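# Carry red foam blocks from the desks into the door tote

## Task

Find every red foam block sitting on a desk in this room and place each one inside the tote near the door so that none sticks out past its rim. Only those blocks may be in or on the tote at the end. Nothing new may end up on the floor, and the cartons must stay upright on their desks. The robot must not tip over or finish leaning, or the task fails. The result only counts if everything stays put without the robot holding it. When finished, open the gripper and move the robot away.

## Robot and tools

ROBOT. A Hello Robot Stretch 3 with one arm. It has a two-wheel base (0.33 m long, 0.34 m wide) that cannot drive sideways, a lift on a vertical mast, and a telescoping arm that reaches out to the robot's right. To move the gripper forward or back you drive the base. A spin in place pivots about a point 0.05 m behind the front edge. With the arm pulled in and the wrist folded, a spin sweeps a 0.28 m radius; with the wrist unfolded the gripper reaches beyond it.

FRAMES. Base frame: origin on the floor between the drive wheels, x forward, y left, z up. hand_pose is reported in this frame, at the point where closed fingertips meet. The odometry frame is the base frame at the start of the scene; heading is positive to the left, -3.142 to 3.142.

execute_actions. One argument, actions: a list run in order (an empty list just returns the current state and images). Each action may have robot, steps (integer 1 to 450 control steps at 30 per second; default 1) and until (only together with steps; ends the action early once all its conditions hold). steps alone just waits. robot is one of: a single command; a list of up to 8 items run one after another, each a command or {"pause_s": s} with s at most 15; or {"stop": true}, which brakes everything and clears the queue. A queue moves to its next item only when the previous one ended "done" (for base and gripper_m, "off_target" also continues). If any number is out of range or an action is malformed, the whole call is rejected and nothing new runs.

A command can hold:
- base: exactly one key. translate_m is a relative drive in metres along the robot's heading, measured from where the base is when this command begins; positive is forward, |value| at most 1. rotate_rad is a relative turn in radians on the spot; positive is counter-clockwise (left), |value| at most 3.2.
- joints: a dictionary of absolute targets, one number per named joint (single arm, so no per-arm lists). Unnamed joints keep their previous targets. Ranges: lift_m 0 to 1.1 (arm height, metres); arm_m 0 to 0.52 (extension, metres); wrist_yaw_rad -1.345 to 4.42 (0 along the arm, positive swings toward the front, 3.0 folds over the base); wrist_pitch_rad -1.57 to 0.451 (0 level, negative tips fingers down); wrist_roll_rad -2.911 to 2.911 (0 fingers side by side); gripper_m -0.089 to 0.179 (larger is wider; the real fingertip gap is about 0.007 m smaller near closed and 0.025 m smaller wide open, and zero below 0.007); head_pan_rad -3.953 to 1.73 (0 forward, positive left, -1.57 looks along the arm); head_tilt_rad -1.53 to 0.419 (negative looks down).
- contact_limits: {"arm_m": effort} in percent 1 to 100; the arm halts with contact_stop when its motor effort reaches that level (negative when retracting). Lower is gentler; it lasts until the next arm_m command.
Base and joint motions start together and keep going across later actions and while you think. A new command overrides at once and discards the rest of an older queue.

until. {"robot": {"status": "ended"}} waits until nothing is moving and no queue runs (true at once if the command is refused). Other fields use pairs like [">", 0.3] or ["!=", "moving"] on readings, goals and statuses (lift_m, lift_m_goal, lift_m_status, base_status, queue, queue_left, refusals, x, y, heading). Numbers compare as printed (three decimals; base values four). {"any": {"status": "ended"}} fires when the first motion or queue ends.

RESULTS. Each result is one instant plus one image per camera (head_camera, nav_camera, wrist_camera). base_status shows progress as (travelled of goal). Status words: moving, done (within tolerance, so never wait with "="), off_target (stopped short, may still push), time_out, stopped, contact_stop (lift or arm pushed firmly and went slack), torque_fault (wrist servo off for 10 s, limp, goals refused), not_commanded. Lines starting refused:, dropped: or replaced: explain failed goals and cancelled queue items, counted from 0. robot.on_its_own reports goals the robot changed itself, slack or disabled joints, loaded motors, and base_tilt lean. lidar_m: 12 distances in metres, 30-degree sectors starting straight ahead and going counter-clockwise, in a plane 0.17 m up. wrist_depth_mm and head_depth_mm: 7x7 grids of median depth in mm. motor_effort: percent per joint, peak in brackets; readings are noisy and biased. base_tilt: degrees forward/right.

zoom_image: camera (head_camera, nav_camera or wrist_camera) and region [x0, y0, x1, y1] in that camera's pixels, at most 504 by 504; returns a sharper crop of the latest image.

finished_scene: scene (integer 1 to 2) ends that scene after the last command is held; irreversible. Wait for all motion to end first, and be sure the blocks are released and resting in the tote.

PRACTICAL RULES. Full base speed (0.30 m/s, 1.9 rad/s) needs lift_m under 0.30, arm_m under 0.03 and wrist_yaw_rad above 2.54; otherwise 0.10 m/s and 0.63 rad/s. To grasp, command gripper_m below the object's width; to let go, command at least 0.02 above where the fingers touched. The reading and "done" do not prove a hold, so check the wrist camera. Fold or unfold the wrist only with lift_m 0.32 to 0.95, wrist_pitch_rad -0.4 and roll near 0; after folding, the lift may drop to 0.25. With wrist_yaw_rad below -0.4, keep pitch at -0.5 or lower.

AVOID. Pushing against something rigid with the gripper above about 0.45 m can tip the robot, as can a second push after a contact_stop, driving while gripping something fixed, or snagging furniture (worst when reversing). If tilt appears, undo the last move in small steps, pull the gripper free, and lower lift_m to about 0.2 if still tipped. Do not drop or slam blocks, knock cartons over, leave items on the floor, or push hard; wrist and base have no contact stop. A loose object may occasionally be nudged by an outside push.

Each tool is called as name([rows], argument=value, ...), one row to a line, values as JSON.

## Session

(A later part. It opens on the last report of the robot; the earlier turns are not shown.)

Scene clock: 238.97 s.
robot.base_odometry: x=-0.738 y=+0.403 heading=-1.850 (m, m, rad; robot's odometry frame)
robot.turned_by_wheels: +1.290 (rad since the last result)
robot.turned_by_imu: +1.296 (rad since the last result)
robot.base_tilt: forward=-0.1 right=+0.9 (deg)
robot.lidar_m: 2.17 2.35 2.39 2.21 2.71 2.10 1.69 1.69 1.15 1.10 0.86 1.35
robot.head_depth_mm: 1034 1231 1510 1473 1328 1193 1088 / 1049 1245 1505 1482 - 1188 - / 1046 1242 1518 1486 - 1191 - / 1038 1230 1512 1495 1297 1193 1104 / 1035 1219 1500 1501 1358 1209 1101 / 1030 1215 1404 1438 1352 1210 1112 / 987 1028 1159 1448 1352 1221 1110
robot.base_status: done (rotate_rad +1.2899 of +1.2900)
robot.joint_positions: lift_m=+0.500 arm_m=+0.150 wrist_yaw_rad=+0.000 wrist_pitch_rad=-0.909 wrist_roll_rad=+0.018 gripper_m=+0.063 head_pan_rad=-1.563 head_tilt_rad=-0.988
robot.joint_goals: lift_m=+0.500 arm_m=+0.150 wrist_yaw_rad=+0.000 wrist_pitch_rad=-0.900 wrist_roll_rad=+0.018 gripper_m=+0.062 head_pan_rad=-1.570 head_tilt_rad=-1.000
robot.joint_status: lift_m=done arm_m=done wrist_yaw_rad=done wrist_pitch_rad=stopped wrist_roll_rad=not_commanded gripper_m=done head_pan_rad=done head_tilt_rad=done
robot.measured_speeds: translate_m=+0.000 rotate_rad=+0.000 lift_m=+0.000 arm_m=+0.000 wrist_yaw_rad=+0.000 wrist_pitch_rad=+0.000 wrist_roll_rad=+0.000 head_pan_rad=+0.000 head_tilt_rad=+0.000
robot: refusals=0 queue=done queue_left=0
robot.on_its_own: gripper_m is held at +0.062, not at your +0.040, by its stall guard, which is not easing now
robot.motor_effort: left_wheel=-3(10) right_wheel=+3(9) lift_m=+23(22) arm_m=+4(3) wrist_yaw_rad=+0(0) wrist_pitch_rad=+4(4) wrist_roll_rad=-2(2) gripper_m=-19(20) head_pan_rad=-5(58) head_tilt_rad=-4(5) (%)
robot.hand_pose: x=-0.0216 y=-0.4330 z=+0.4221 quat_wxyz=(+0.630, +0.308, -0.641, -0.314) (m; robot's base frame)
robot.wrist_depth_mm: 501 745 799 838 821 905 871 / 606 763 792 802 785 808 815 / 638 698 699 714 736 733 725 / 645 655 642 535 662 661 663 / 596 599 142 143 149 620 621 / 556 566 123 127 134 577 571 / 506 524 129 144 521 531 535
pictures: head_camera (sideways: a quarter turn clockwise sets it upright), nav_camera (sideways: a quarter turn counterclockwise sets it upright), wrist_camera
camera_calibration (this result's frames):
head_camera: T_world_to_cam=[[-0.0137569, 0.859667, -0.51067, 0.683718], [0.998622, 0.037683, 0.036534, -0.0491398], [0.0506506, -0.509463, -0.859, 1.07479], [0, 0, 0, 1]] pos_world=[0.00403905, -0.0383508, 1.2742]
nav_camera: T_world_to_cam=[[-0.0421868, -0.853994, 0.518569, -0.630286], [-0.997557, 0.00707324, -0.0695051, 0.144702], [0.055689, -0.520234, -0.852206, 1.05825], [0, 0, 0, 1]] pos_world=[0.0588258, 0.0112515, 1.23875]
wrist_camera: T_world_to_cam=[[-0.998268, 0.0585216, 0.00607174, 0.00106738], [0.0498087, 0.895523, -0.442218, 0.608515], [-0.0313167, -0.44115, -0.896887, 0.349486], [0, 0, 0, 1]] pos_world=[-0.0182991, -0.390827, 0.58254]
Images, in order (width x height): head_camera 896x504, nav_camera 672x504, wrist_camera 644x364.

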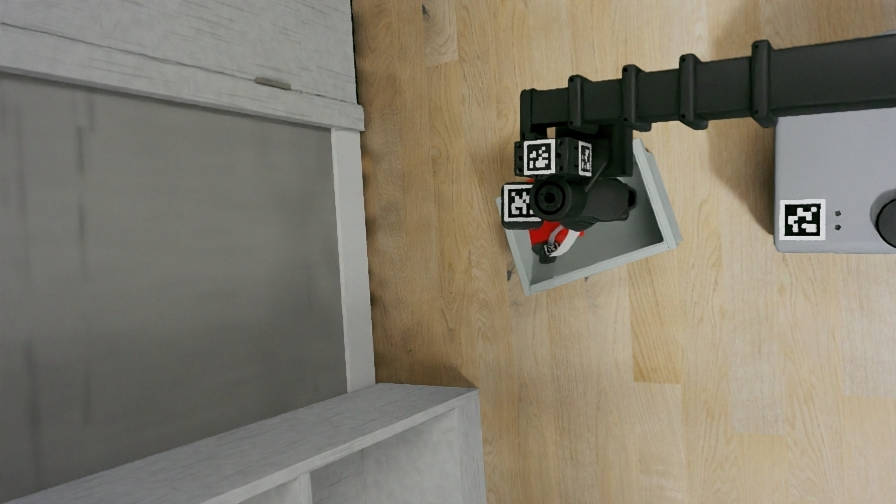

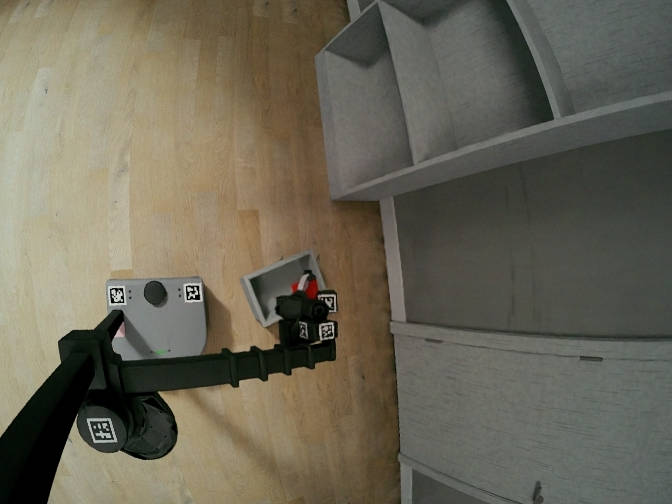

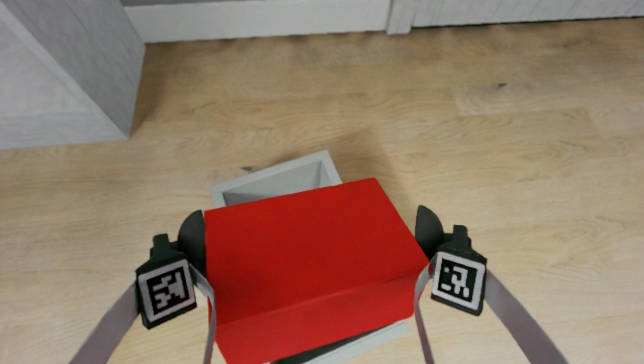

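execute_actions([
  {"robot":{"base":{"translate_m":0.035},"joints":{"arm_m":0.185,"lift_m":0.34}},"steps":200,"until":{"robot":{"status":"ended"}}},
])

zoom_image(camera="head_camera", region=[440,80,740,330])

Scene clock: 248.97 s.
robot.base_odometry: x=-0.748 y=+0.369 heading=-1.850 (m, m, rad; robot's odometry frame)
robot.turned_by_wheels: +0.000 (rad since the last result)
robot.turned_by_imu: +0.001 (rad since the last result)
robot.base_tilt: forward=-0.2 right=+1.0 (deg)
robot.lidar_m: 2.13 2.04 2.38 2.22 2.70 2.12 1.73 1.68 1.14 1.10 0.84 1.32
robot.head_depth_mm: 1023 1226 1507 1485 1328 1197 1105 / 1045 1238 1519 1500 1343 1205 - / 1045 1237 1508 1493 1321 1185 - / 1036 1231 1511 1485 1290 1208 1106 / 1035 1218 1501 1513 1352 1216 1108 / 1020 1186 1353 1443 1337 1218 1099 / 956 976 1415 1440 1363 1227 1111
robot.base_status: done (translate_m +0.0350 of +0.0350)
robot.joint_positions: lift_m=+0.340 arm_m=+0.185 wrist_yaw_rad=+0.000 wrist_pitch_rad=-0.909 wrist_roll_rad=+0.018 gripper_m=+0.063 head_pan_rad=-1.563 head_tilt_rad=-0.988
robot.joint_goals: lift_m=+0.340 arm_m=+0.185 wrist_yaw_rad=+0.000 wrist_pitch_rad=-0.900 wrist_roll_rad=+0.018 gripper_m=+0.062 head_pan_rad=-1.570 head_tilt_rad=-1.000
robot.joint_status: lift_m=done arm_m=done wrist_yaw_rad=done wrist_pitch_rad=stopped wrist_roll_rad=not_commanded gripper_m=done head_pan_rad=done head_tilt_rad=done
robot.measured_speeds: translate_m=+0.000 rotate_rad=+0.000 lift_m=+0.000 arm_m=+0.000 wrist_yaw_rad=+0.000 wrist_pitch_rad=+0.000 wrist_roll_rad=+0.000 head_pan_rad=+0.000 head_tilt_rad=+0.000
robot: refusals=0 queue=done queue_left=0
robot.on_its_own: gripper_m is held at +0.062, not at your +0.040, by its stall guard, which is not easing now
robot.motor_effort: left_wheel=-4(6) right_wheel=+2(9) lift_m=+23(23) arm_m=+3(5) wrist_yaw_rad=+0(0) wrist_pitch_rad=+4(4) wrist_roll_rad=-2(2) gripper_m=-19(19) head_pan_rad=-5(6) head_tilt_rad=-4(4) (%)
robot.hand_pose: x=-0.0216 y=-0.4679 z=+0.2621 quat_wxyz=(+0.630, +0.308, -0.641, -0.314) (m; robot's base frame)
robot.wrist_depth_mm: 452 614 621 632 636 647 644 / 486 546 553 557 576 577 567 / 504 502 507 387 515 522 521 / 462 464 403 426 463 477 486 / 429 428 143 143 148 444 448 / 399 406 123 127 134 418 418 / 374 374 129 143 368 294 387
pictures: head_camera (sideways: a quarter turn clockwise sets it upright), nav_camera (sideways: a quarter turn counterclockwise sets it upright), wrist_camera
camera_calibration (this result's frames):
head_camera: T_world_to_cam=[[-0.0135098, 0.859671, -0.51067, 0.683716], [0.998632, 0.0373958, 0.036534, -0.0491399], [0.0505041, -0.509478, -0.859, 1.07479], [0, 0, 0, 1]] pos_world=[0.00402803, -0.0383502, 1.2742]
nav_camera: T_world_to_cam=[[-0.0424323, -0.853982, 0.518569, -0.630284], [-0.997554, 0.00736008, -0.0695051, 0.144702], [0.0555394, -0.52025, -0.852206, 1.05825], [0, 0, 0, 1]] pos_world=[0.058829, 0.0112363, 1.23875]
wrist_camera: T_world_to_cam=[[-0.998268, 0.0585195, 0.00609518, 0.00407555], [0.0498091, 0.895701, -0.441858, 0.568998], [-0.0313168, -0.440789, -0.897064, 0.190749], [0, 0, 0, 1]] pos_world=[-0.0182991, -0.42581, 0.422505]
Images, in order (width x height): head_camera 896x504, nav_camera 672x504, wrist_camera 644x364.

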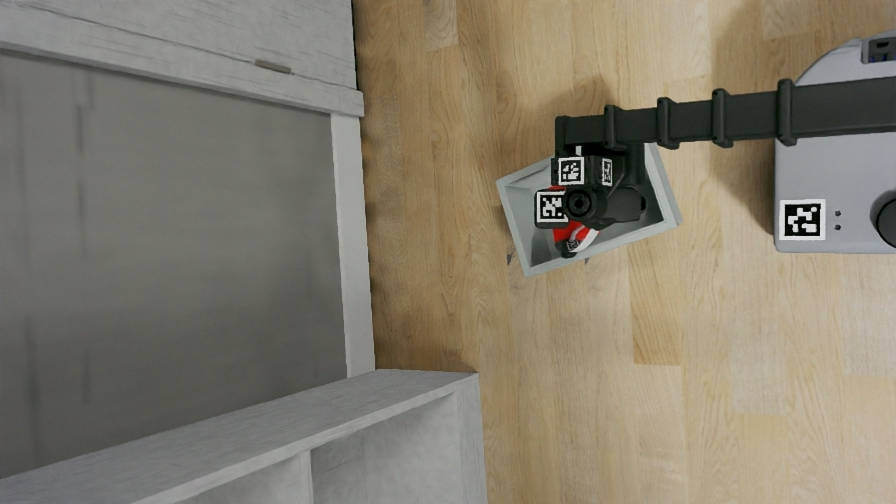

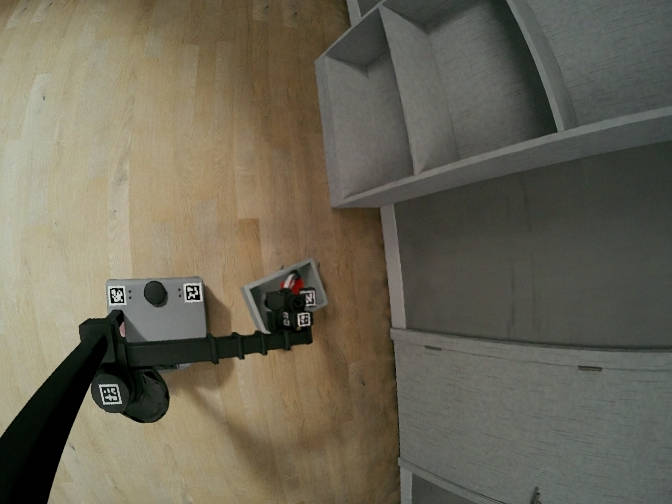

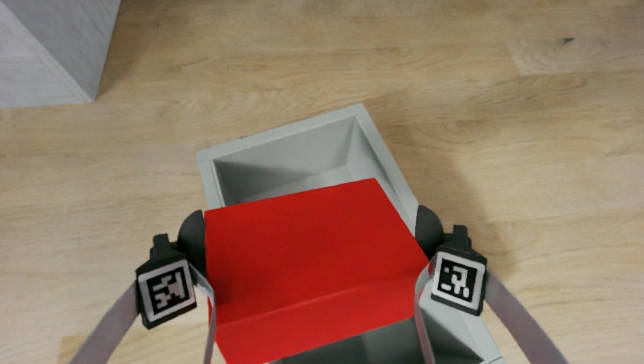

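Region (440, 80, 740, 330) of head_camera's 896x504 image, scaled by 1.680, with more detail than that image has.

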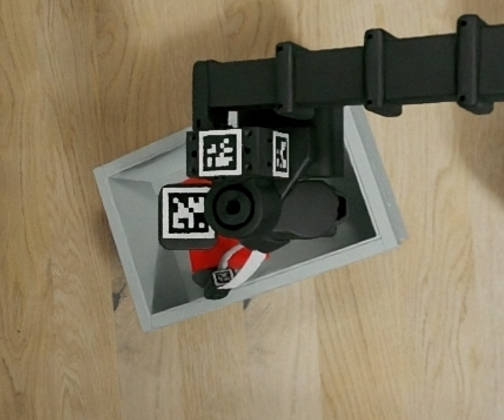

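execute_actions([
  {"robot":[{"joints":{"arm_m":0.2,"lift_m":0.31}},{"joints":{"gripper_m":0.11}},{"pause_s":0.5},{"joints":{"lift_m":0.5}},{"joints":{"arm_m":0.0}}],"steps":400,"until":{"robot":{"status":"ended"}}},
])

Scene clock: 260.40 s.
robot.base_odometry: x=-0.748 y=+0.369 heading=-1.850 (m, m, rad; robot's odometry frame)
robot.turned_by_wheels: +0.000 (rad since the last result)
robot.turned_by_imu: +0.002 (rad since the last result)
robot.base_tilt: forward=-0.1 right=+1.0 (deg)
robot.lidar_m: 2.14 2.04 2.38 2.22 2.71 2.13 1.73 1.69 1.14 1.10 0.84 1.32
robot.head_depth_mm: 1028 1225 1516 1471 1325 1211 1085 / 1043 1240 1511 1491 1324 1233 - / 1042 1234 1512 1497 1311 - - / 1031 1228 1501 1499 1319 1180 1098 / 1032 1214 1495 1513 1352 1209 1097 / 1024 1179 1355 1440 1345 1218 1103 / 953 980 1408 1446 1361 1224 1107
robot.base_status: done (translate_m +0.0350 of +0.0350)
robot.joint_positions: lift_m=+0.500 arm_m=+0.002 wrist_yaw_rad=+0.000 wrist_pitch_rad=-0.910 wrist_roll_rad=+0.018 gripper_m=+0.110 head_pan_rad=-1.563 head_tilt_rad=-0.988
robot.joint_goals: lift_m=+0.500 arm_m=+0.000 wrist_yaw_rad=+0.000 wrist_pitch_rad=-0.900 wrist_roll_rad=+0.018 gripper_m=+0.110 head_pan_rad=-1.570 head_tilt_rad=-1.000
robot.joint_status: lift_m=done arm_m=done wrist_yaw_rad=done wrist_pitch_rad=stopped wrist_roll_rad=not_commanded gripper_m=done head_pan_rad=done head_tilt_rad=done
robot.measured_speeds: translate_m=+0.000 rotate_rad=+0.000 lift_m=+0.000 arm_m=+0.000 wrist_yaw_rad=+0.000 wrist_pitch_rad=+0.000 wrist_roll_rad=+0.000 head_pan_rad=+0.000 head_tilt_rad=+0.000
robot: refusals=0 queue=done queue_left=0
robot.motor_effort: left_wheel=-4(4) right_wheel=+3(2) lift_m=+42(43) arm_m=-6(5) wrist_yaw_rad=+0(0) wrist_pitch_rad=+4(4) wrist_roll_rad=-2(2) gripper_m=+0(72) head_pan_rad=-5(5) head_tilt_rad=-3(4) (%)
robot.hand_pose: x=-0.0216 y=-0.2848 z=+0.4212 quat_wxyz=(+0.630, +0.308, -0.641, -0.314) (m; robot's base frame)
robot.wrist_depth_mm: 699 693 873 876 871 882 920 / 701 751 791 775 793 823 805 / 684 704 688 661 730 723 744 / 646 647 645 673 657 667 678 / 595 608 144 144 147 631 628 / 547 554 124 128 134 577 571 / 523 517 128 144 520 520 540
pictures: head_camera (sideways: a quarter turn clockwise sets it upright), nav_camera (sideways: a quarter turn counterclockwise sets it upright), wrist_camera
camera_calibration (this result's frames):
head_camera: T_world_to_cam=[[-0.0135095, 0.859671, -0.510669, 0.683716], [0.998632, 0.0373955, 0.036534, -0.0491399], [0.0505039, -0.509478, -0.859001, 1.07479], [0, 0, 0, 1]] pos_world=[0.00402801, -0.0383502, 1.2742]
nav_camera: T_world_to_cam=[[-0.0424326, -0.853982, 0.518569, -0.630284], [-0.997554, 0.00736044, -0.0695051, 0.144702], [0.0555392, -0.52025, -0.852206, 1.05825], [0, 0, 0, 1]] pos_world=[0.058829, 0.0112363, 1.23875]
wrist_camera: T_world_to_cam=[[-0.99827, 0.0584807, 0.00610522, -0.00761811], [0.0497752, 0.895779, -0.441704, 0.475296], [-0.0313, -0.440636, -0.89714, 0.414294], [0, 0, 0, 1]] pos_world=[-0.0182955, -0.242762, 0.581667]
Images, in order (width x height): head_camera 896x504, nav_camera 672x504, wrist_camera 644x364.

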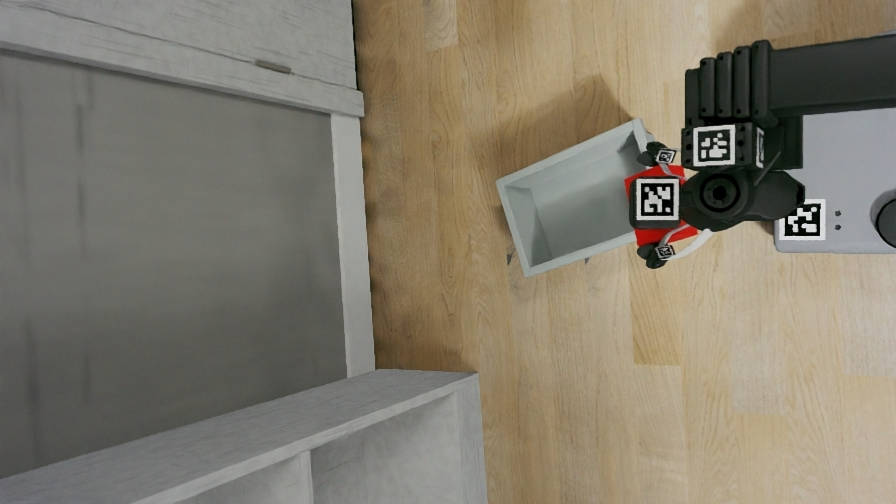

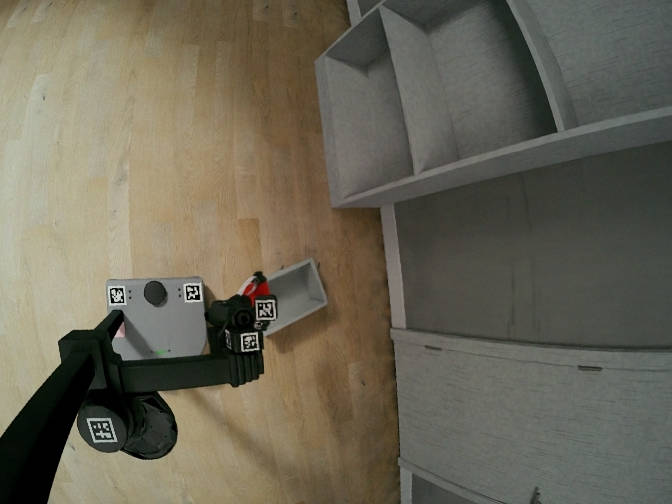

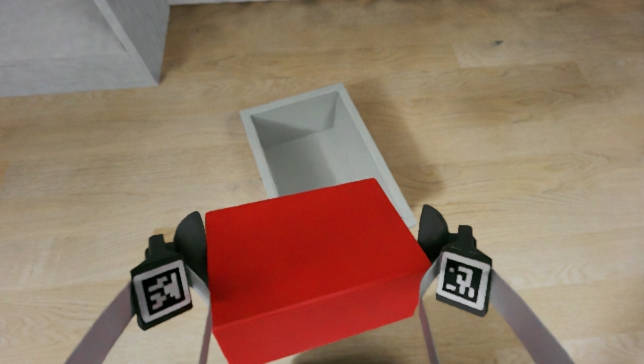

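execute_actions([
  {"robot":[{"joints":{"arm_m":0.2}},{"joints":{"lift_m":0.34}},{"joints":{"gripper_m":0.16}},{"pause_s":0.5},{"joints":{"lift_m":0.5}},{"joints":{"arm_m":0.0}}],"steps":450,"until":{"robot":{"status":"ended"}}},
])

Scene clock: 275.43 s.
robot.base_odometry: x=-0.748 y=+0.369 heading=-1.850 (m, m, rad; robot's odometry frame)
robot.turned_by_wheels: +0.000 (rad since the last result)
robot.turned_by_imu: +0.002 (rad since the last result)
robot.base_tilt: forward=+0.0 right=+0.9 (deg)
robot.lidar_m: 2.13 2.05 2.37 2.21 2.70 2.13 1.72 1.68 1.14 1.10 0.84 1.32
robot.head_depth_mm: 1030 1232 1503 1484 1328 1212 1082 / 1040 1235 1527 1494 1323 - - / 1037 1235 1515 1503 1319 - - / 1034 1217 1512 1503 1319 1184 1104 / 1028 1217 1500 1519 1348 1214 1104 / 1024 1182 1355 1443 1359 1213 1109 / 952 974 1401 1436 1355 1217 1112
robot.base_status: done (translate_m +0.0350 of +0.0350)
robot.joint_positions: lift_m=+0.500 arm_m=+0.002 wrist_yaw_rad=+0.000 wrist_pitch_rad=-0.910 wrist_roll_rad=+0.018 gripper_m=+0.160 head_pan_rad=-1.563 head_tilt_rad=-0.988
robot.joint_goals: lift_m=+0.500 arm_m=+0.000 wrist_yaw_rad=+0.000 wrist_pitch_rad=-0.900 wrist_roll_rad=+0.018 gripper_m=+0.160 head_pan_rad=-1.570 head_tilt_rad=-1.000
robot.joint_status: lift_m=done arm_m=done wrist_yaw_rad=done wrist_pitch_rad=stopped wrist_roll_rad=not_commanded gripper_m=done head_pan_rad=done head_tilt_rad=done
robot.measured_speeds: translate_m=+0.000 rotate_rad=+0.000 lift_m=+0.000 arm_m=+0.000 wrist_yaw_rad=+0.000 wrist_pitch_rad=+0.000 wrist_roll_rad=+0.000 head_pan_rad=+0.000 head_tilt_rad=+0.000
robot: refusals=0 queue=done queue_left=0
robot.motor_effort: left_wheel=-4(4) right_wheel=+3(3) lift_m=+42(44) arm_m=-6(5) wrist_yaw_rad=+0(0) wrist_pitch_rad=+4(4) wrist_roll_rad=-2(2) gripper_m=+0(85) head_pan_rad=-5(5) head_tilt_rad=-4(4) (%)
robot.hand_pose: x=-0.0216 y=-0.2848 z=+0.4213 quat_wxyz=(+0.630, +0.308, -0.641, -0.314) (m; robot's base frame)
robot.wrist_depth_mm: 699 702 863 875 910 902 902 / 699 741 770 778 771 770 799 / 687 701 698 672 710 750 727 / 647 659 652 649 663 665 662 / 610 613 604 546 610 617 621 / 558 559 561 556 559 - 577 / 516 518 523 523 528 524 532
pictures: head_camera (sideways: a quarter turn clockwise sets it upright), nav_camera (sideways: a quarter turn counterclockwise sets it upright), wrist_camera
camera_calibration (this result's frames):
head_camera: T_world_to_cam=[[-0.0135094, 0.859671, -0.51067, 0.683716], [0.998632, 0.0373953, 0.036534, -0.0491399], [0.0505039, -0.509478, -0.859, 1.07479], [0, 0, 0, 1]] pos_world=[0.00402801, -0.0383502, 1.2742]
nav_camera: T_world_to_cam=[[-0.0424327, -0.853982, 0.518569, -0.630284], [-0.997554, 0.00736055, -0.0695051, 0.144702], [0.0555392, -0.52025, -0.852206, 1.05825], [0, 0, 0, 1]] pos_world=[0.058829, 0.0112363, 1.23875]
wrist_camera: T_world_to_cam=[[-0.998271, 0.0584616, 0.00610515, -0.00762099], [0.0497581, 0.89578, -0.441704, 0.475302], [-0.0312916, -0.440636, -0.89714, 0.414306], [0, 0, 0, 1]] pos_world=[-0.0182936, -0.242762, 0.58168]
Images, in order (width x height): head_camera 896x504, nav_camera 672x504, wrist_camera 644x364.

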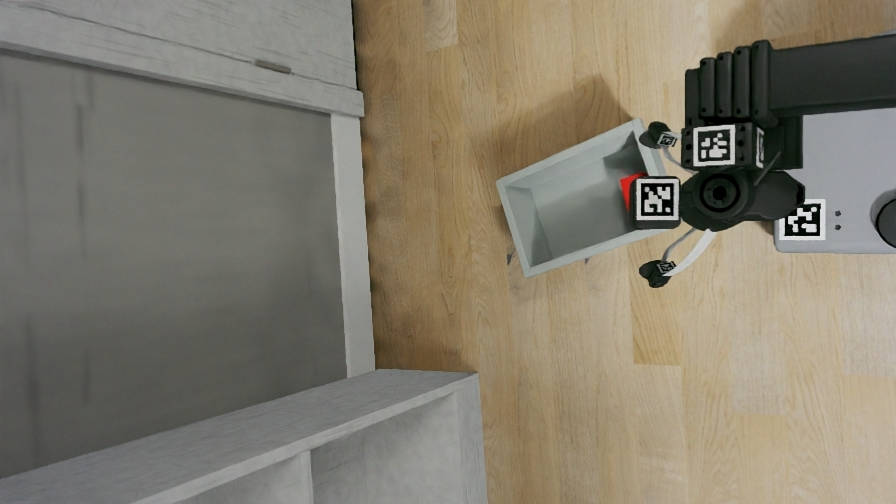

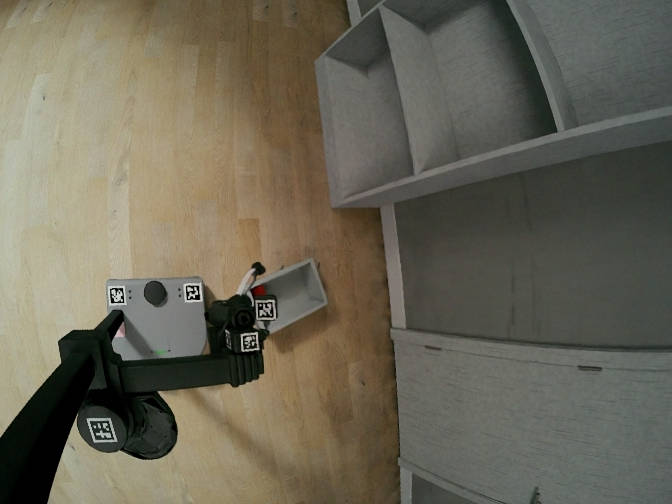

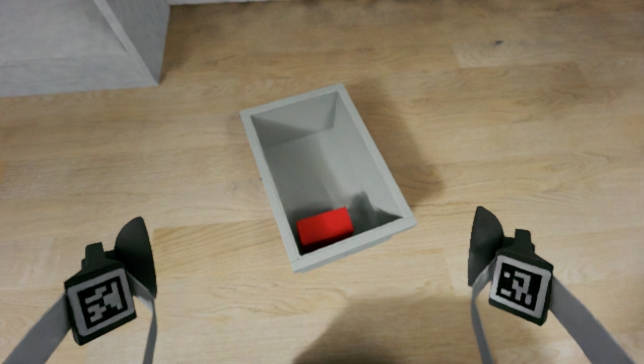

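execute_actions([
  {"robot":[{"joints":{"gripper_m":0.04,"wrist_pitch_rad":-0.4,"head_pan_rad":-2.6,"head_tilt_rad":-0.25}},{"joints":{"wrist_yaw_rad":3.0}},{"joints":{"lift_m":0.26}}],"steps":450,"until":{"robot":{"status":"ended"}}},
])

Scene clock: 291.67 s.
robot.base_odometry: x=-0.748 y=+0.369 heading=-1.850 (m, m, rad; robot's odometry frame)
robot.turned_by_wheels: +0.000 (rad since the last result)
robot.turned_by_imu: +0.002 (rad since the last result)
robot.base_tilt: forward=-0.1 right=+0.9 (deg)
robot.lidar_m: 2.13 2.04 2.38 2.22 2.71 2.13 1.73 1.69 1.13 1.10 0.85 1.32
robot.head_depth_mm: 1852 1917 2031 2115 2202 2016 1566 / 1952 2027 2134 2243 2323 2014 1563 / 2069 2142 2240 2346 2429 2005 1565 / 1987 2071 2152 2255 2425 2039 1562 / 1692 1752 1829 1886 1965 1946 1562 / 1475 1539 1559 1572 1643 1716 1567 / 1297 1334 1365 1414 1452 1495 1499
robot.base_status: done (translate_m +0.0350 of +0.0350)
robot.joint_positions: lift_m=+0.260 arm_m=+0.002 wrist_yaw_rad=+2.999 wrist_pitch_rad=-0.418 wrist_roll_rad=+0.018 gripper_m=+0.040 head_pan_rad=-2.593 head_tilt_rad=-0.261
robot.joint_goals: lift_m=+0.260 arm_m=+0.000 wrist_yaw_rad=+3.000 wrist_pitch_rad=-0.400 wrist_roll_rad=+0.018 gripper_m=+0.040 head_pan_rad=-2.600 head_tilt_rad=-0.250
robot.joint_status: lift_m=done arm_m=done wrist_yaw_rad=done wrist_pitch_rad=done wrist_roll_rad=not_commanded gripper_m=done head_pan_rad=done head_tilt_rad=done
robot.measured_speeds: translate_m=+0.000 rotate_rad=+0.000 lift_m=+0.000 arm_m=+0.000 wrist_yaw_rad=+0.000 wrist_pitch_rad=+0.000 wrist_roll_rad=+0.000 head_pan_rad=+0.000 head_tilt_rad=+0.000
robot: refusals=0 queue=done queue_left=0
robot.motor_effort: left_wheel=-4(4) right_wheel=+2(4) lift_m=+22(41) arm_m=-5(7) wrist_yaw_rad=+1(2) wrist_pitch_rad=+7(6) wrist_roll_rad=-2(2) gripper_m=+1(82) head_pan_rad=-4(58) head_tilt_rad=+3(27) (%)
robot.hand_pose: x=+0.0108 y=+0.0756 z=+0.2731 quat_wxyz=(+0.197, +0.706, +0.095, +0.673) (m; robot's base frame)
robot.wrist_depth_mm: - - - - - - - / - - - - - - - / 895 - 891 869 880 872 879 / 693 692 684 669 679 683 677 / 548 559 - 557 561 552 549 / 468 500 - - 466 469 456 / - - - - 399 400 403
pictures: head_camera (sideways: a quarter turn clockwise sets it upright), nav_camera (sideways: a quarter turn counterclockwise sets it upright), wrist_camera
camera_calibration (this result's frames):
head_camera: T_world_to_cam=[[0.254702, 0.163881, -0.953032, 1.25871], [0.560745, -0.827954, 0.00748896, -0.00867711], [-0.78784, -0.536316, -0.302777, 0.356341], [0, 0, 0, 1]] pos_world=[-0.0349914, -0.0223517, 1.30755]
nav_camera: T_world_to_cam=[[-0.275482, -0.111069, 0.954868, -1.19761], [-0.550186, 0.832747, -0.0618661, 0.132093], [-0.788293, -0.542398, -0.290515, 0.3327], [0, 0, 0, 1]] pos_world=[0.00502227, -0.0625603, 1.24838]
wrist_camera: T_world_to_cam=[[0.980421, -0.195676, -0.0220455, 0.0101603], [-0.131647, -0.568082, -0.812374, 0.299252], [0.146438, 0.799371, -0.582719, 0.259682], [0, 0, 0, 1]] pos_world=[-0.00859319, -0.0355943, 0.39465]
Images, in order (width x height): head_camera 896x504, nav_camera 672x504, wrist_camera 644x364.

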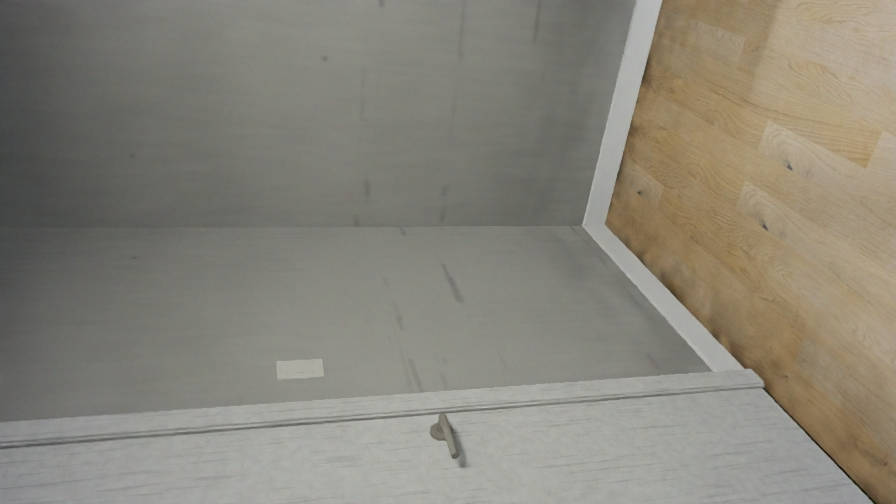

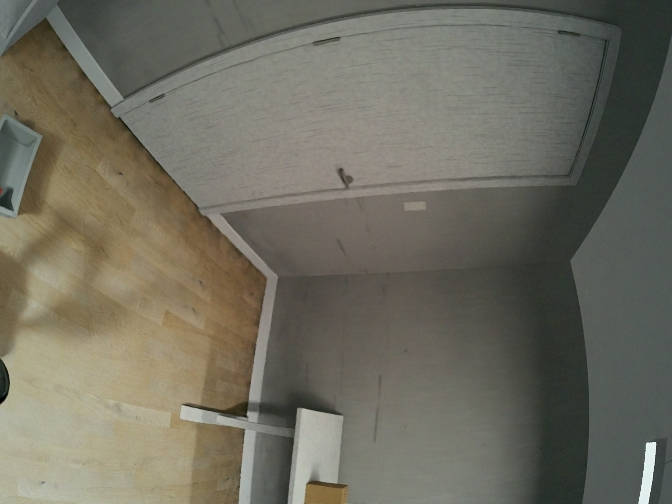

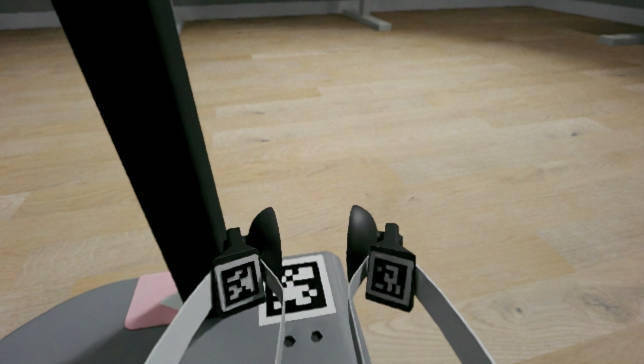

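execute_actions([
  {"robot":[{"base":{"translate_m":-0.25}},{"base":{"rotate_rad":-1.4}},{"base":{"rotate_rad":-1.4}},{"base":{"translate_m":0.9}},{"joints":{"head_pan_rad":-1.6,"head_tilt_rad":-0.15}}],"steps":450,"until":{"robot":{"status":"ended"}}},
])

Scene clock: 313.90 s.
robot.base_odometry: x=-0.735 y=+1.508 heading=+1.633 (m, m, rad; robot's odometry frame)
robot.turned_by_wheels: -2.800 (rad since the last result)
robot.turned_by_imu: -2.795 (rad since the last result)
robot.base_tilt: forward=+0.0 right=+0.9 (deg)
robot.lidar_m: 1.06 0.96 0.83 0.84 0.99 1.49 3.33 3.14 2.55 1.65 0.70 0.69
robot.head_depth_mm: 2456 2571 2610 2707 2810 2359 1756 / 2577 2624 2724 2772 2897 2347 1751 / 2650 2735 2811 2903 2878 2251 1710 / 2702 2789 2862 2945 1372 1121 1692 / 2455 2499 2535 2639 1155 1003 832 / 2005 2021 2026 2116 1619 848 791 / 1664 1666 1708 1741 1626 753 713
robot.base_status: done (translate_m +0.9000 of +0.9000)
robot.joint_positions: lift_m=+0.260 arm_m=+0.002 wrist_yaw_rad=+2.999 wrist_pitch_rad=-0.417 wrist_roll_rad=+0.018 gripper_m=+0.040 head_pan_rad=-1.607 head_tilt_rad=-0.162
robot.joint_goals: lift_m=+0.260 arm_m=+0.000 wrist_yaw_rad=+3.000 wrist_pitch_rad=-0.400 wrist_roll_rad=+0.018 gripper_m=+0.040 head_pan_rad=-1.600 head_tilt_rad=-0.150
robot.joint_status: lift_m=done arm_m=done wrist_yaw_rad=done wrist_pitch_rad=done wrist_roll_rad=not_commanded gripper_m=done head_pan_rad=done head_tilt_rad=done
robot.measured_speeds: translate_m=+0.000 rotate_rad=+0.000 lift_m=+0.000 arm_m=+0.000 wrist_yaw_rad=+0.000 wrist_pitch_rad=+0.000 wrist_roll_rad=+0.000 head_pan_rad=+0.000 head_tilt_rad=+0.000
robot: refusals=0 queue=done queue_left=0
robot.motor_effort: left_wheel=+2(16) right_wheel=-1(9) lift_m=+23(23) arm_m=-5(6) wrist_yaw_rad=+0(1) wrist_pitch_rad=+6(7) wrist_roll_rad=-2(2) gripper_m=+1(0) head_pan_rad=+6(59) head_tilt_rad=+4(10) (%)
robot.hand_pose: x=+0.0106 y=+0.0757 z=+0.2732 quat_wxyz=(+0.197, +0.706, +0.095, +0.673) (m; robot's base frame)
robot.wrist_depth_mm: 933 - 841 834 813 783 766 / - - 939 913 864 859 847 / 913 - 882 890 870 845 864 / 672 684 679 699 688 687 684 / 558 549 - 565 559 542 555 / 461 495 - - 468 468 461 / - - - - 400 397 392
pictures: head_camera (sideways: a quarter turn clockwise sets it upright), nav_camera (sideways: a quarter turn counterclockwise sets it upright), wrist_camera
camera_calibration (this result's frames):
head_camera: T_world_to_cam=[[0.000592821, 0.207402, -0.978256, 1.29322], [0.999939, 0.0106348, 0.00286066, -0.00533133], [0.0109968, -0.978198, -0.207383, 0.227309], [0, 0, 0, 1]] pos_world=[0.00206468, -0.0458082, 1.31226]
nav_camera: T_world_to_cam=[[-0.0560903, -0.19542, 0.979114, -1.23063], [-0.9983, -0.00460233, -0.058108, 0.129941], [0.0158617, -0.980709, -0.19483, 0.203255], [0, 0, 0, 1]] pos_world=[0.0574697, -0.0405593, 1.25208]
wrist_camera: T_world_to_cam=[[0.980574, -0.194904, -0.022063, 0.0102808], [-0.131166, -0.567923, -0.812563, 0.299346], [0.145842, 0.799673, -0.582455, 0.259613], [0, 0, 0, 1]] pos_world=[-0.00867947, -0.0355962, 0.394677]
Images, in order (width x height): head_camera 896x504, nav_camera 672x504, wrist_camera 644x364.

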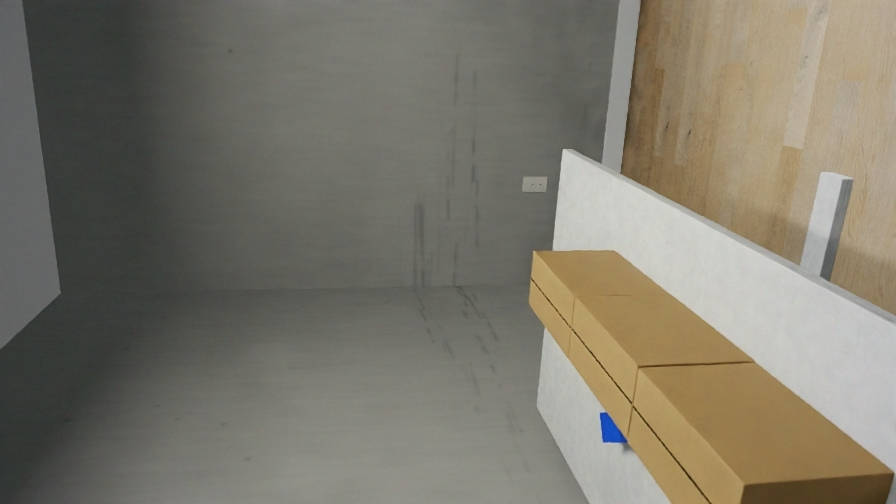

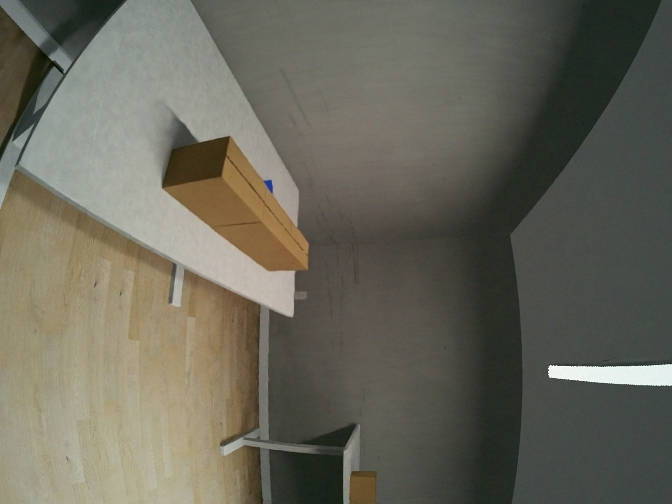

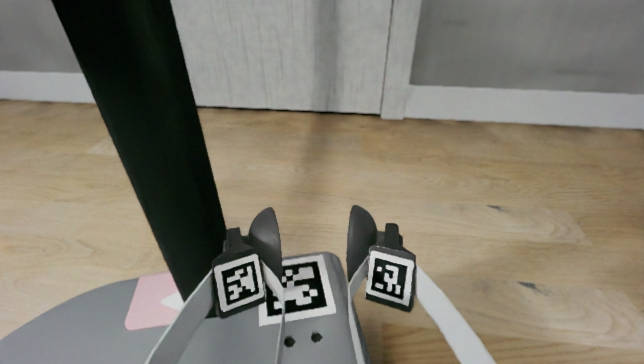

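execute_actions([
  {"robot":{"base":{"translate_m":0.42},"joints":{"head_pan_rad":-1.75,"head_tilt_rad":-0.3}},"steps":200,"until":{"robot":{"status":"ended"}}},
])

Scene clock: 320.37 s.
robot.base_odometry: x=-0.761 y=+1.927 heading=+1.633 (m, m, rad; robot's odometry frame)
robot.turned_by_wheels: +0.000 (rad since the last result)
robot.turned_by_imu: +0.003 (rad since the last result)
robot.base_tilt: forward=-0.3 right=+0.9 (deg)
robot.lidar_m: 0.67 0.79 0.73 0.73 0.84 1.60 3.66 3.41 2.81 0.48 0.50 0.66
robot.head_depth_mm: 2537 2663 2793 2941 2586 1844 751 / 2565 2693 2854 2925 1200 871 687 / 2638 2694 2885 1322 876 781 683 / 2673 2794 2938 3040 930 785 685 / 2287 2304 2379 1931 1197 878 686 / 1652 1690 1729 1658 1204 872 689 / 1303 1333 1340 1360 1207 879 689
robot.base_status: done (translate_m +0.4200 of +0.4200)
robot.joint_positions: lift_m=+0.260 arm_m=+0.002 wrist_yaw_rad=+2.999 wrist_pitch_rad=-0.417 wrist_roll_rad=+0.018 gripper_m=+0.040 head_pan_rad=-1.743 head_tilt_rad=-0.297
robot.joint_goals: lift_m=+0.260 arm_m=+0.000 wrist_yaw_rad=+3.000 wrist_pitch_rad=-0.400 wrist_roll_rad=+0.018 gripper_m=+0.040 head_pan_rad=-1.750 head_tilt_rad=-0.300
robot.joint_status: lift_m=done arm_m=done wrist_yaw_rad=done wrist_pitch_rad=done wrist_roll_rad=not_commanded gripper_m=done head_pan_rad=done head_tilt_rad=done
robot.measured_speeds: translate_m=+0.000 rotate_rad=+0.000 lift_m=+0.000 arm_m=+0.000 wrist_yaw_rad=+0.000 wrist_pitch_rad=+0.000 wrist_roll_rad=+0.000 head_pan_rad=+0.000 head_tilt_rad=+0.000
robot: refusals=0 queue=done queue_left=0
robot.motor_effort: left_wheel=+2(14) right_wheel=-2(6) lift_m=+23(23) arm_m=-6(6) wrist_yaw_rad=+1(0) wrist_pitch_rad=+7(7) wrist_roll_rad=-2(2) gripper_m=+0(1) head_pan_rad=-6(25) head_tilt_rad=-2(11) (%)
robot.hand_pose: x=+0.0106 y=+0.0757 z=+0.2732 quat_wxyz=(+0.197, +0.706, +0.095, +0.673) (m; robot's base frame)
robot.wrist_depth_mm: 753 - 742 731 709 661 666 / 875 - 812 809 741 741 706 / 873 - 872 839 809 778 761 / 680 686 676 675 667 681 672 / 549 546 - 577 555 554 556 / 461 497 - - 469 467 461 / - - - - 398 398 395
pictures: head_camera (sideways: a quarter turn clockwise sets it upright), nav_camera (sideways: a quarter turn counterclockwise sets it upright), wrist_camera
camera_calibration (this result's frames):
head_camera: T_world_to_cam=[[0.0508428, 0.332793, -0.941628, 1.24506], [0.992028, -0.125686, 0.00914386, -0.013462], [-0.115306, -0.934586, -0.33653, 0.396166], [0, 0, 0, 1]] pos_world=[-0.00426738, -0.0457892, 1.30583]
nav_camera: T_world_to_cam=[[-0.104241, -0.313607, 0.943814, -1.18421], [-0.988326, 0.138684, -0.063076, 0.136338], [-0.111111, -0.939371, -0.324403, 0.372673], [0, 0, 0, 1]] pos_world=[0.05271, -0.0402077, 1.24717]
wrist_camera: T_world_to_cam=[[0.980581, -0.194868, -0.0220648, 0.0102869], [-0.131141, -0.567898, -0.812584, 0.299358], [0.145816, 0.799699, -0.582426, 0.259604], [0, 0, 0, 1]] pos_world=[-0.00868343, -0.0355956, 0.39468]
Images, in order (width x height): head_camera 896x504, nav_camera 672x504, wrist_camera 644x364.

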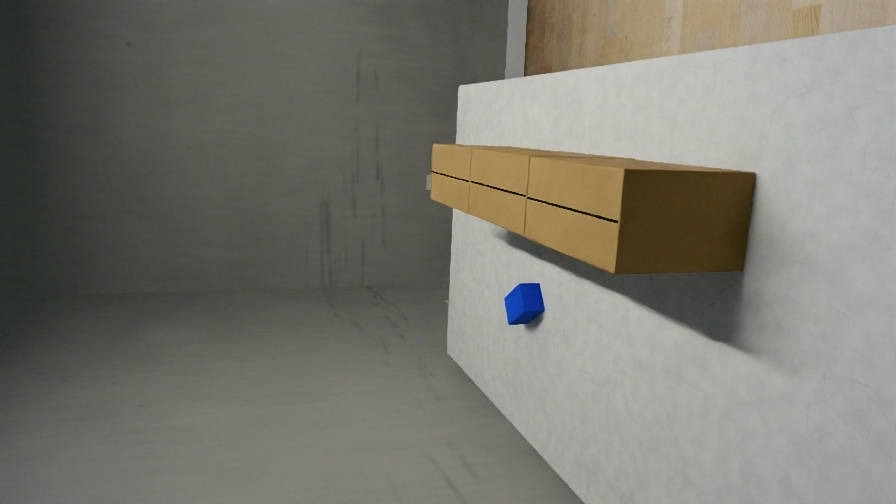

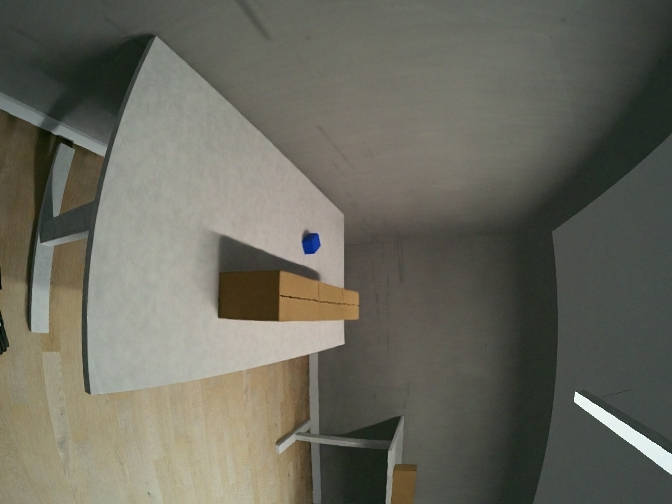

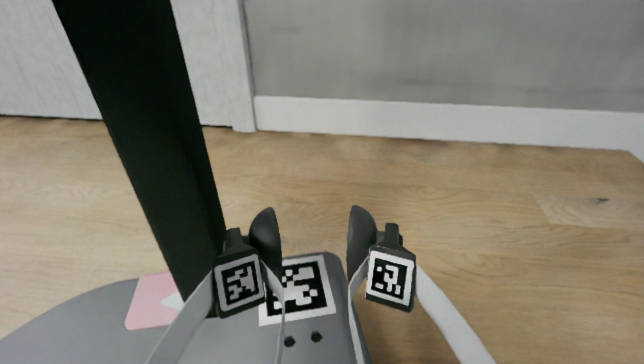

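execute_actions([
  {"robot":[{"base":{"translate_m":-1.0}},{"base":{"translate_m":-0.14}},{"base":{"rotate_rad":-0.8}},{"base":{"rotate_rad":-0.833}},{"base":{"translate_m":1.0}},{"base":{"translate_m":0.7}},{"joints":{"head_pan_rad":-1.0,"head_tilt_rad":-0.5}}],"steps":450,"until":{"robot":{"status":"ended"}}},
  {"steps":300,"until":{"robot":{"status":"ended"}}},
])

Scene clock: 348.57 s.
robot.base_odometry: x=+1.010 y=+0.790 heading=+0.001 (m, m, rad; robot's odometry frame)
robot.turned_by_wheels: -1.633 (rad since the last result)
robot.turned_by_imu: -1.628 (rad since the last result)
robot.base_tilt: forward=-0.2 right=+1.0 (deg)
robot.lidar_m: 1.06 1.23 1.31 0.88 1.52 1.76 2.65 3.04 3.01 1.81 0.75 1.06
robot.head_depth_mm: 1552 1667 684 704 1749 1553 1302 / 1400 1523 730 712 547 1554 1287 / 1269 1397 1088 712 596 1578 1293 / 1179 1266 1083 715 934 1092 1215 / 1082 1164 1095 760 1478 1521 1298 / 1004 1083 1100 1216 1375 1460 1303 / 938 1002 1039 1146 1261 1358 1309
robot.base_status: done (translate_m +0.7000 of +0.7000)
robot.joint_positions: lift_m=+0.260 arm_m=+0.002 wrist_yaw_rad=+2.999 wrist_pitch_rad=-0.417 wrist_roll_rad=+0.018 gripper_m=+0.040 head_pan_rad=-1.007 head_tilt_rad=-0.494
robot.joint_goals: lift_m=+0.260 arm_m=+0.000 wrist_yaw_rad=+3.000 wrist_pitch_rad=-0.400 wrist_roll_rad=+0.018 gripper_m=+0.040 head_pan_rad=-1.000 head_tilt_rad=-0.500
robot.joint_status: lift_m=done arm_m=done wrist_yaw_rad=done wrist_pitch_rad=done wrist_roll_rad=not_commanded gripper_m=done head_pan_rad=done head_tilt_rad=done
robot.measured_speeds: translate_m=+0.000 rotate_rad=+0.000 lift_m=+0.000 arm_m=+0.000 wrist_yaw_rad=+0.000 wrist_pitch_rad=+0.000 wrist_roll_rad=+0.000 head_pan_rad=+0.000 head_tilt_rad=+0.000
robot: refusals=0 queue=done queue_left=0
robot.motor_effort: left_wheel=+1(15) right_wheel=-1(9) lift_m=+23(23) arm_m=-6(6) wrist_yaw_rad=+0(0) wrist_pitch_rad=+7(7) wrist_roll_rad=-2(2) gripper_m=+1(1) head_pan_rad=+5(55) head_tilt_rad=-3(12) (%)
robot.hand_pose: x=+0.0106 y=+0.0757 z=+0.2732 quat_wxyz=(+0.196, +0.706, +0.095, +0.673) (m; robot's base frame)
robot.wrist_depth_mm: - - - - - - - / - - - - - - - / 891 - 847 906 882 919 876 / 679 681 700 679 663 687 674 / 558 559 - 566 556 550 547 / 462 500 - - 458 469 465 / - - - - 403 392 397
pictures: head_camera (sideways: a quarter turn clockwise sets it upright), nav_camera (sideways: a quarter turn counterclockwise sets it upright), wrist_camera
camera_calibration (this result's frames):
head_camera: T_world_to_cam=[[-0.280727, 0.4312, -0.857472, 1.13729], [0.821144, 0.570436, 0.0180238, -0.0239769], [0.496905, -0.699048, -0.514215, 0.623648], [0, 0, 0, 1]] pos_world=[0.029064, -0.0407643, 1.29632]
nav_camera: T_world_to_cam=[[0.228597, -0.453343, 0.861524, -1.07888], [-0.832628, -0.549607, -0.068279, 0.142145], [0.504454, -0.701721, -0.503104, 0.601461], [0, 0, 0, 1]] pos_world=[0.061573, 0.0110796, 1.24178]
wrist_camera: T_world_to_cam=[[0.980595, -0.194797, -0.0220674, 0.0102984], [-0.131095, -0.567867, -0.812614, 0.299374], [0.145763, 0.799738, -0.582385, 0.259592], [0, 0, 0, 1]] pos_world=[-0.00869127, -0.0355951, 0.394685]
Images, in order (width x height): head_camera 896x504, nav_camera 672x504, wrist_camera 644x364.

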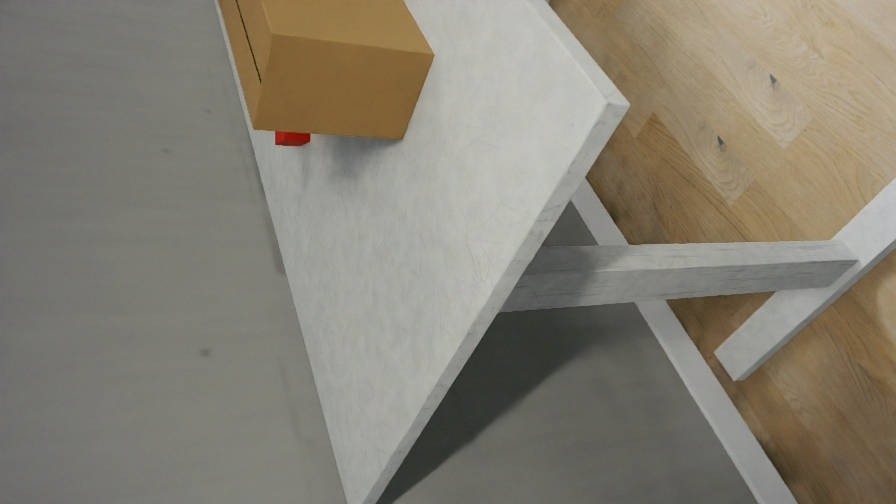

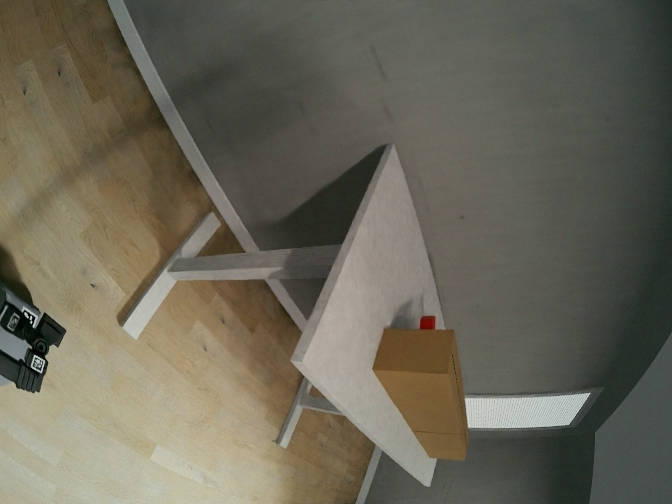

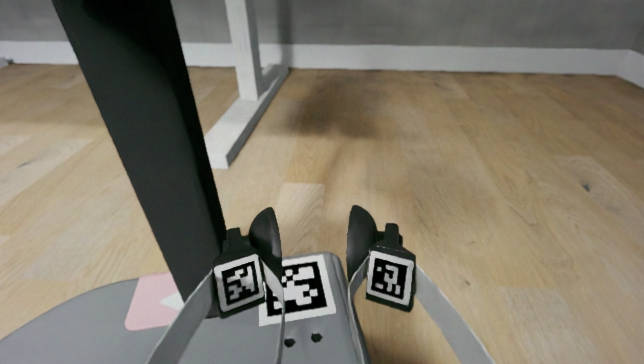

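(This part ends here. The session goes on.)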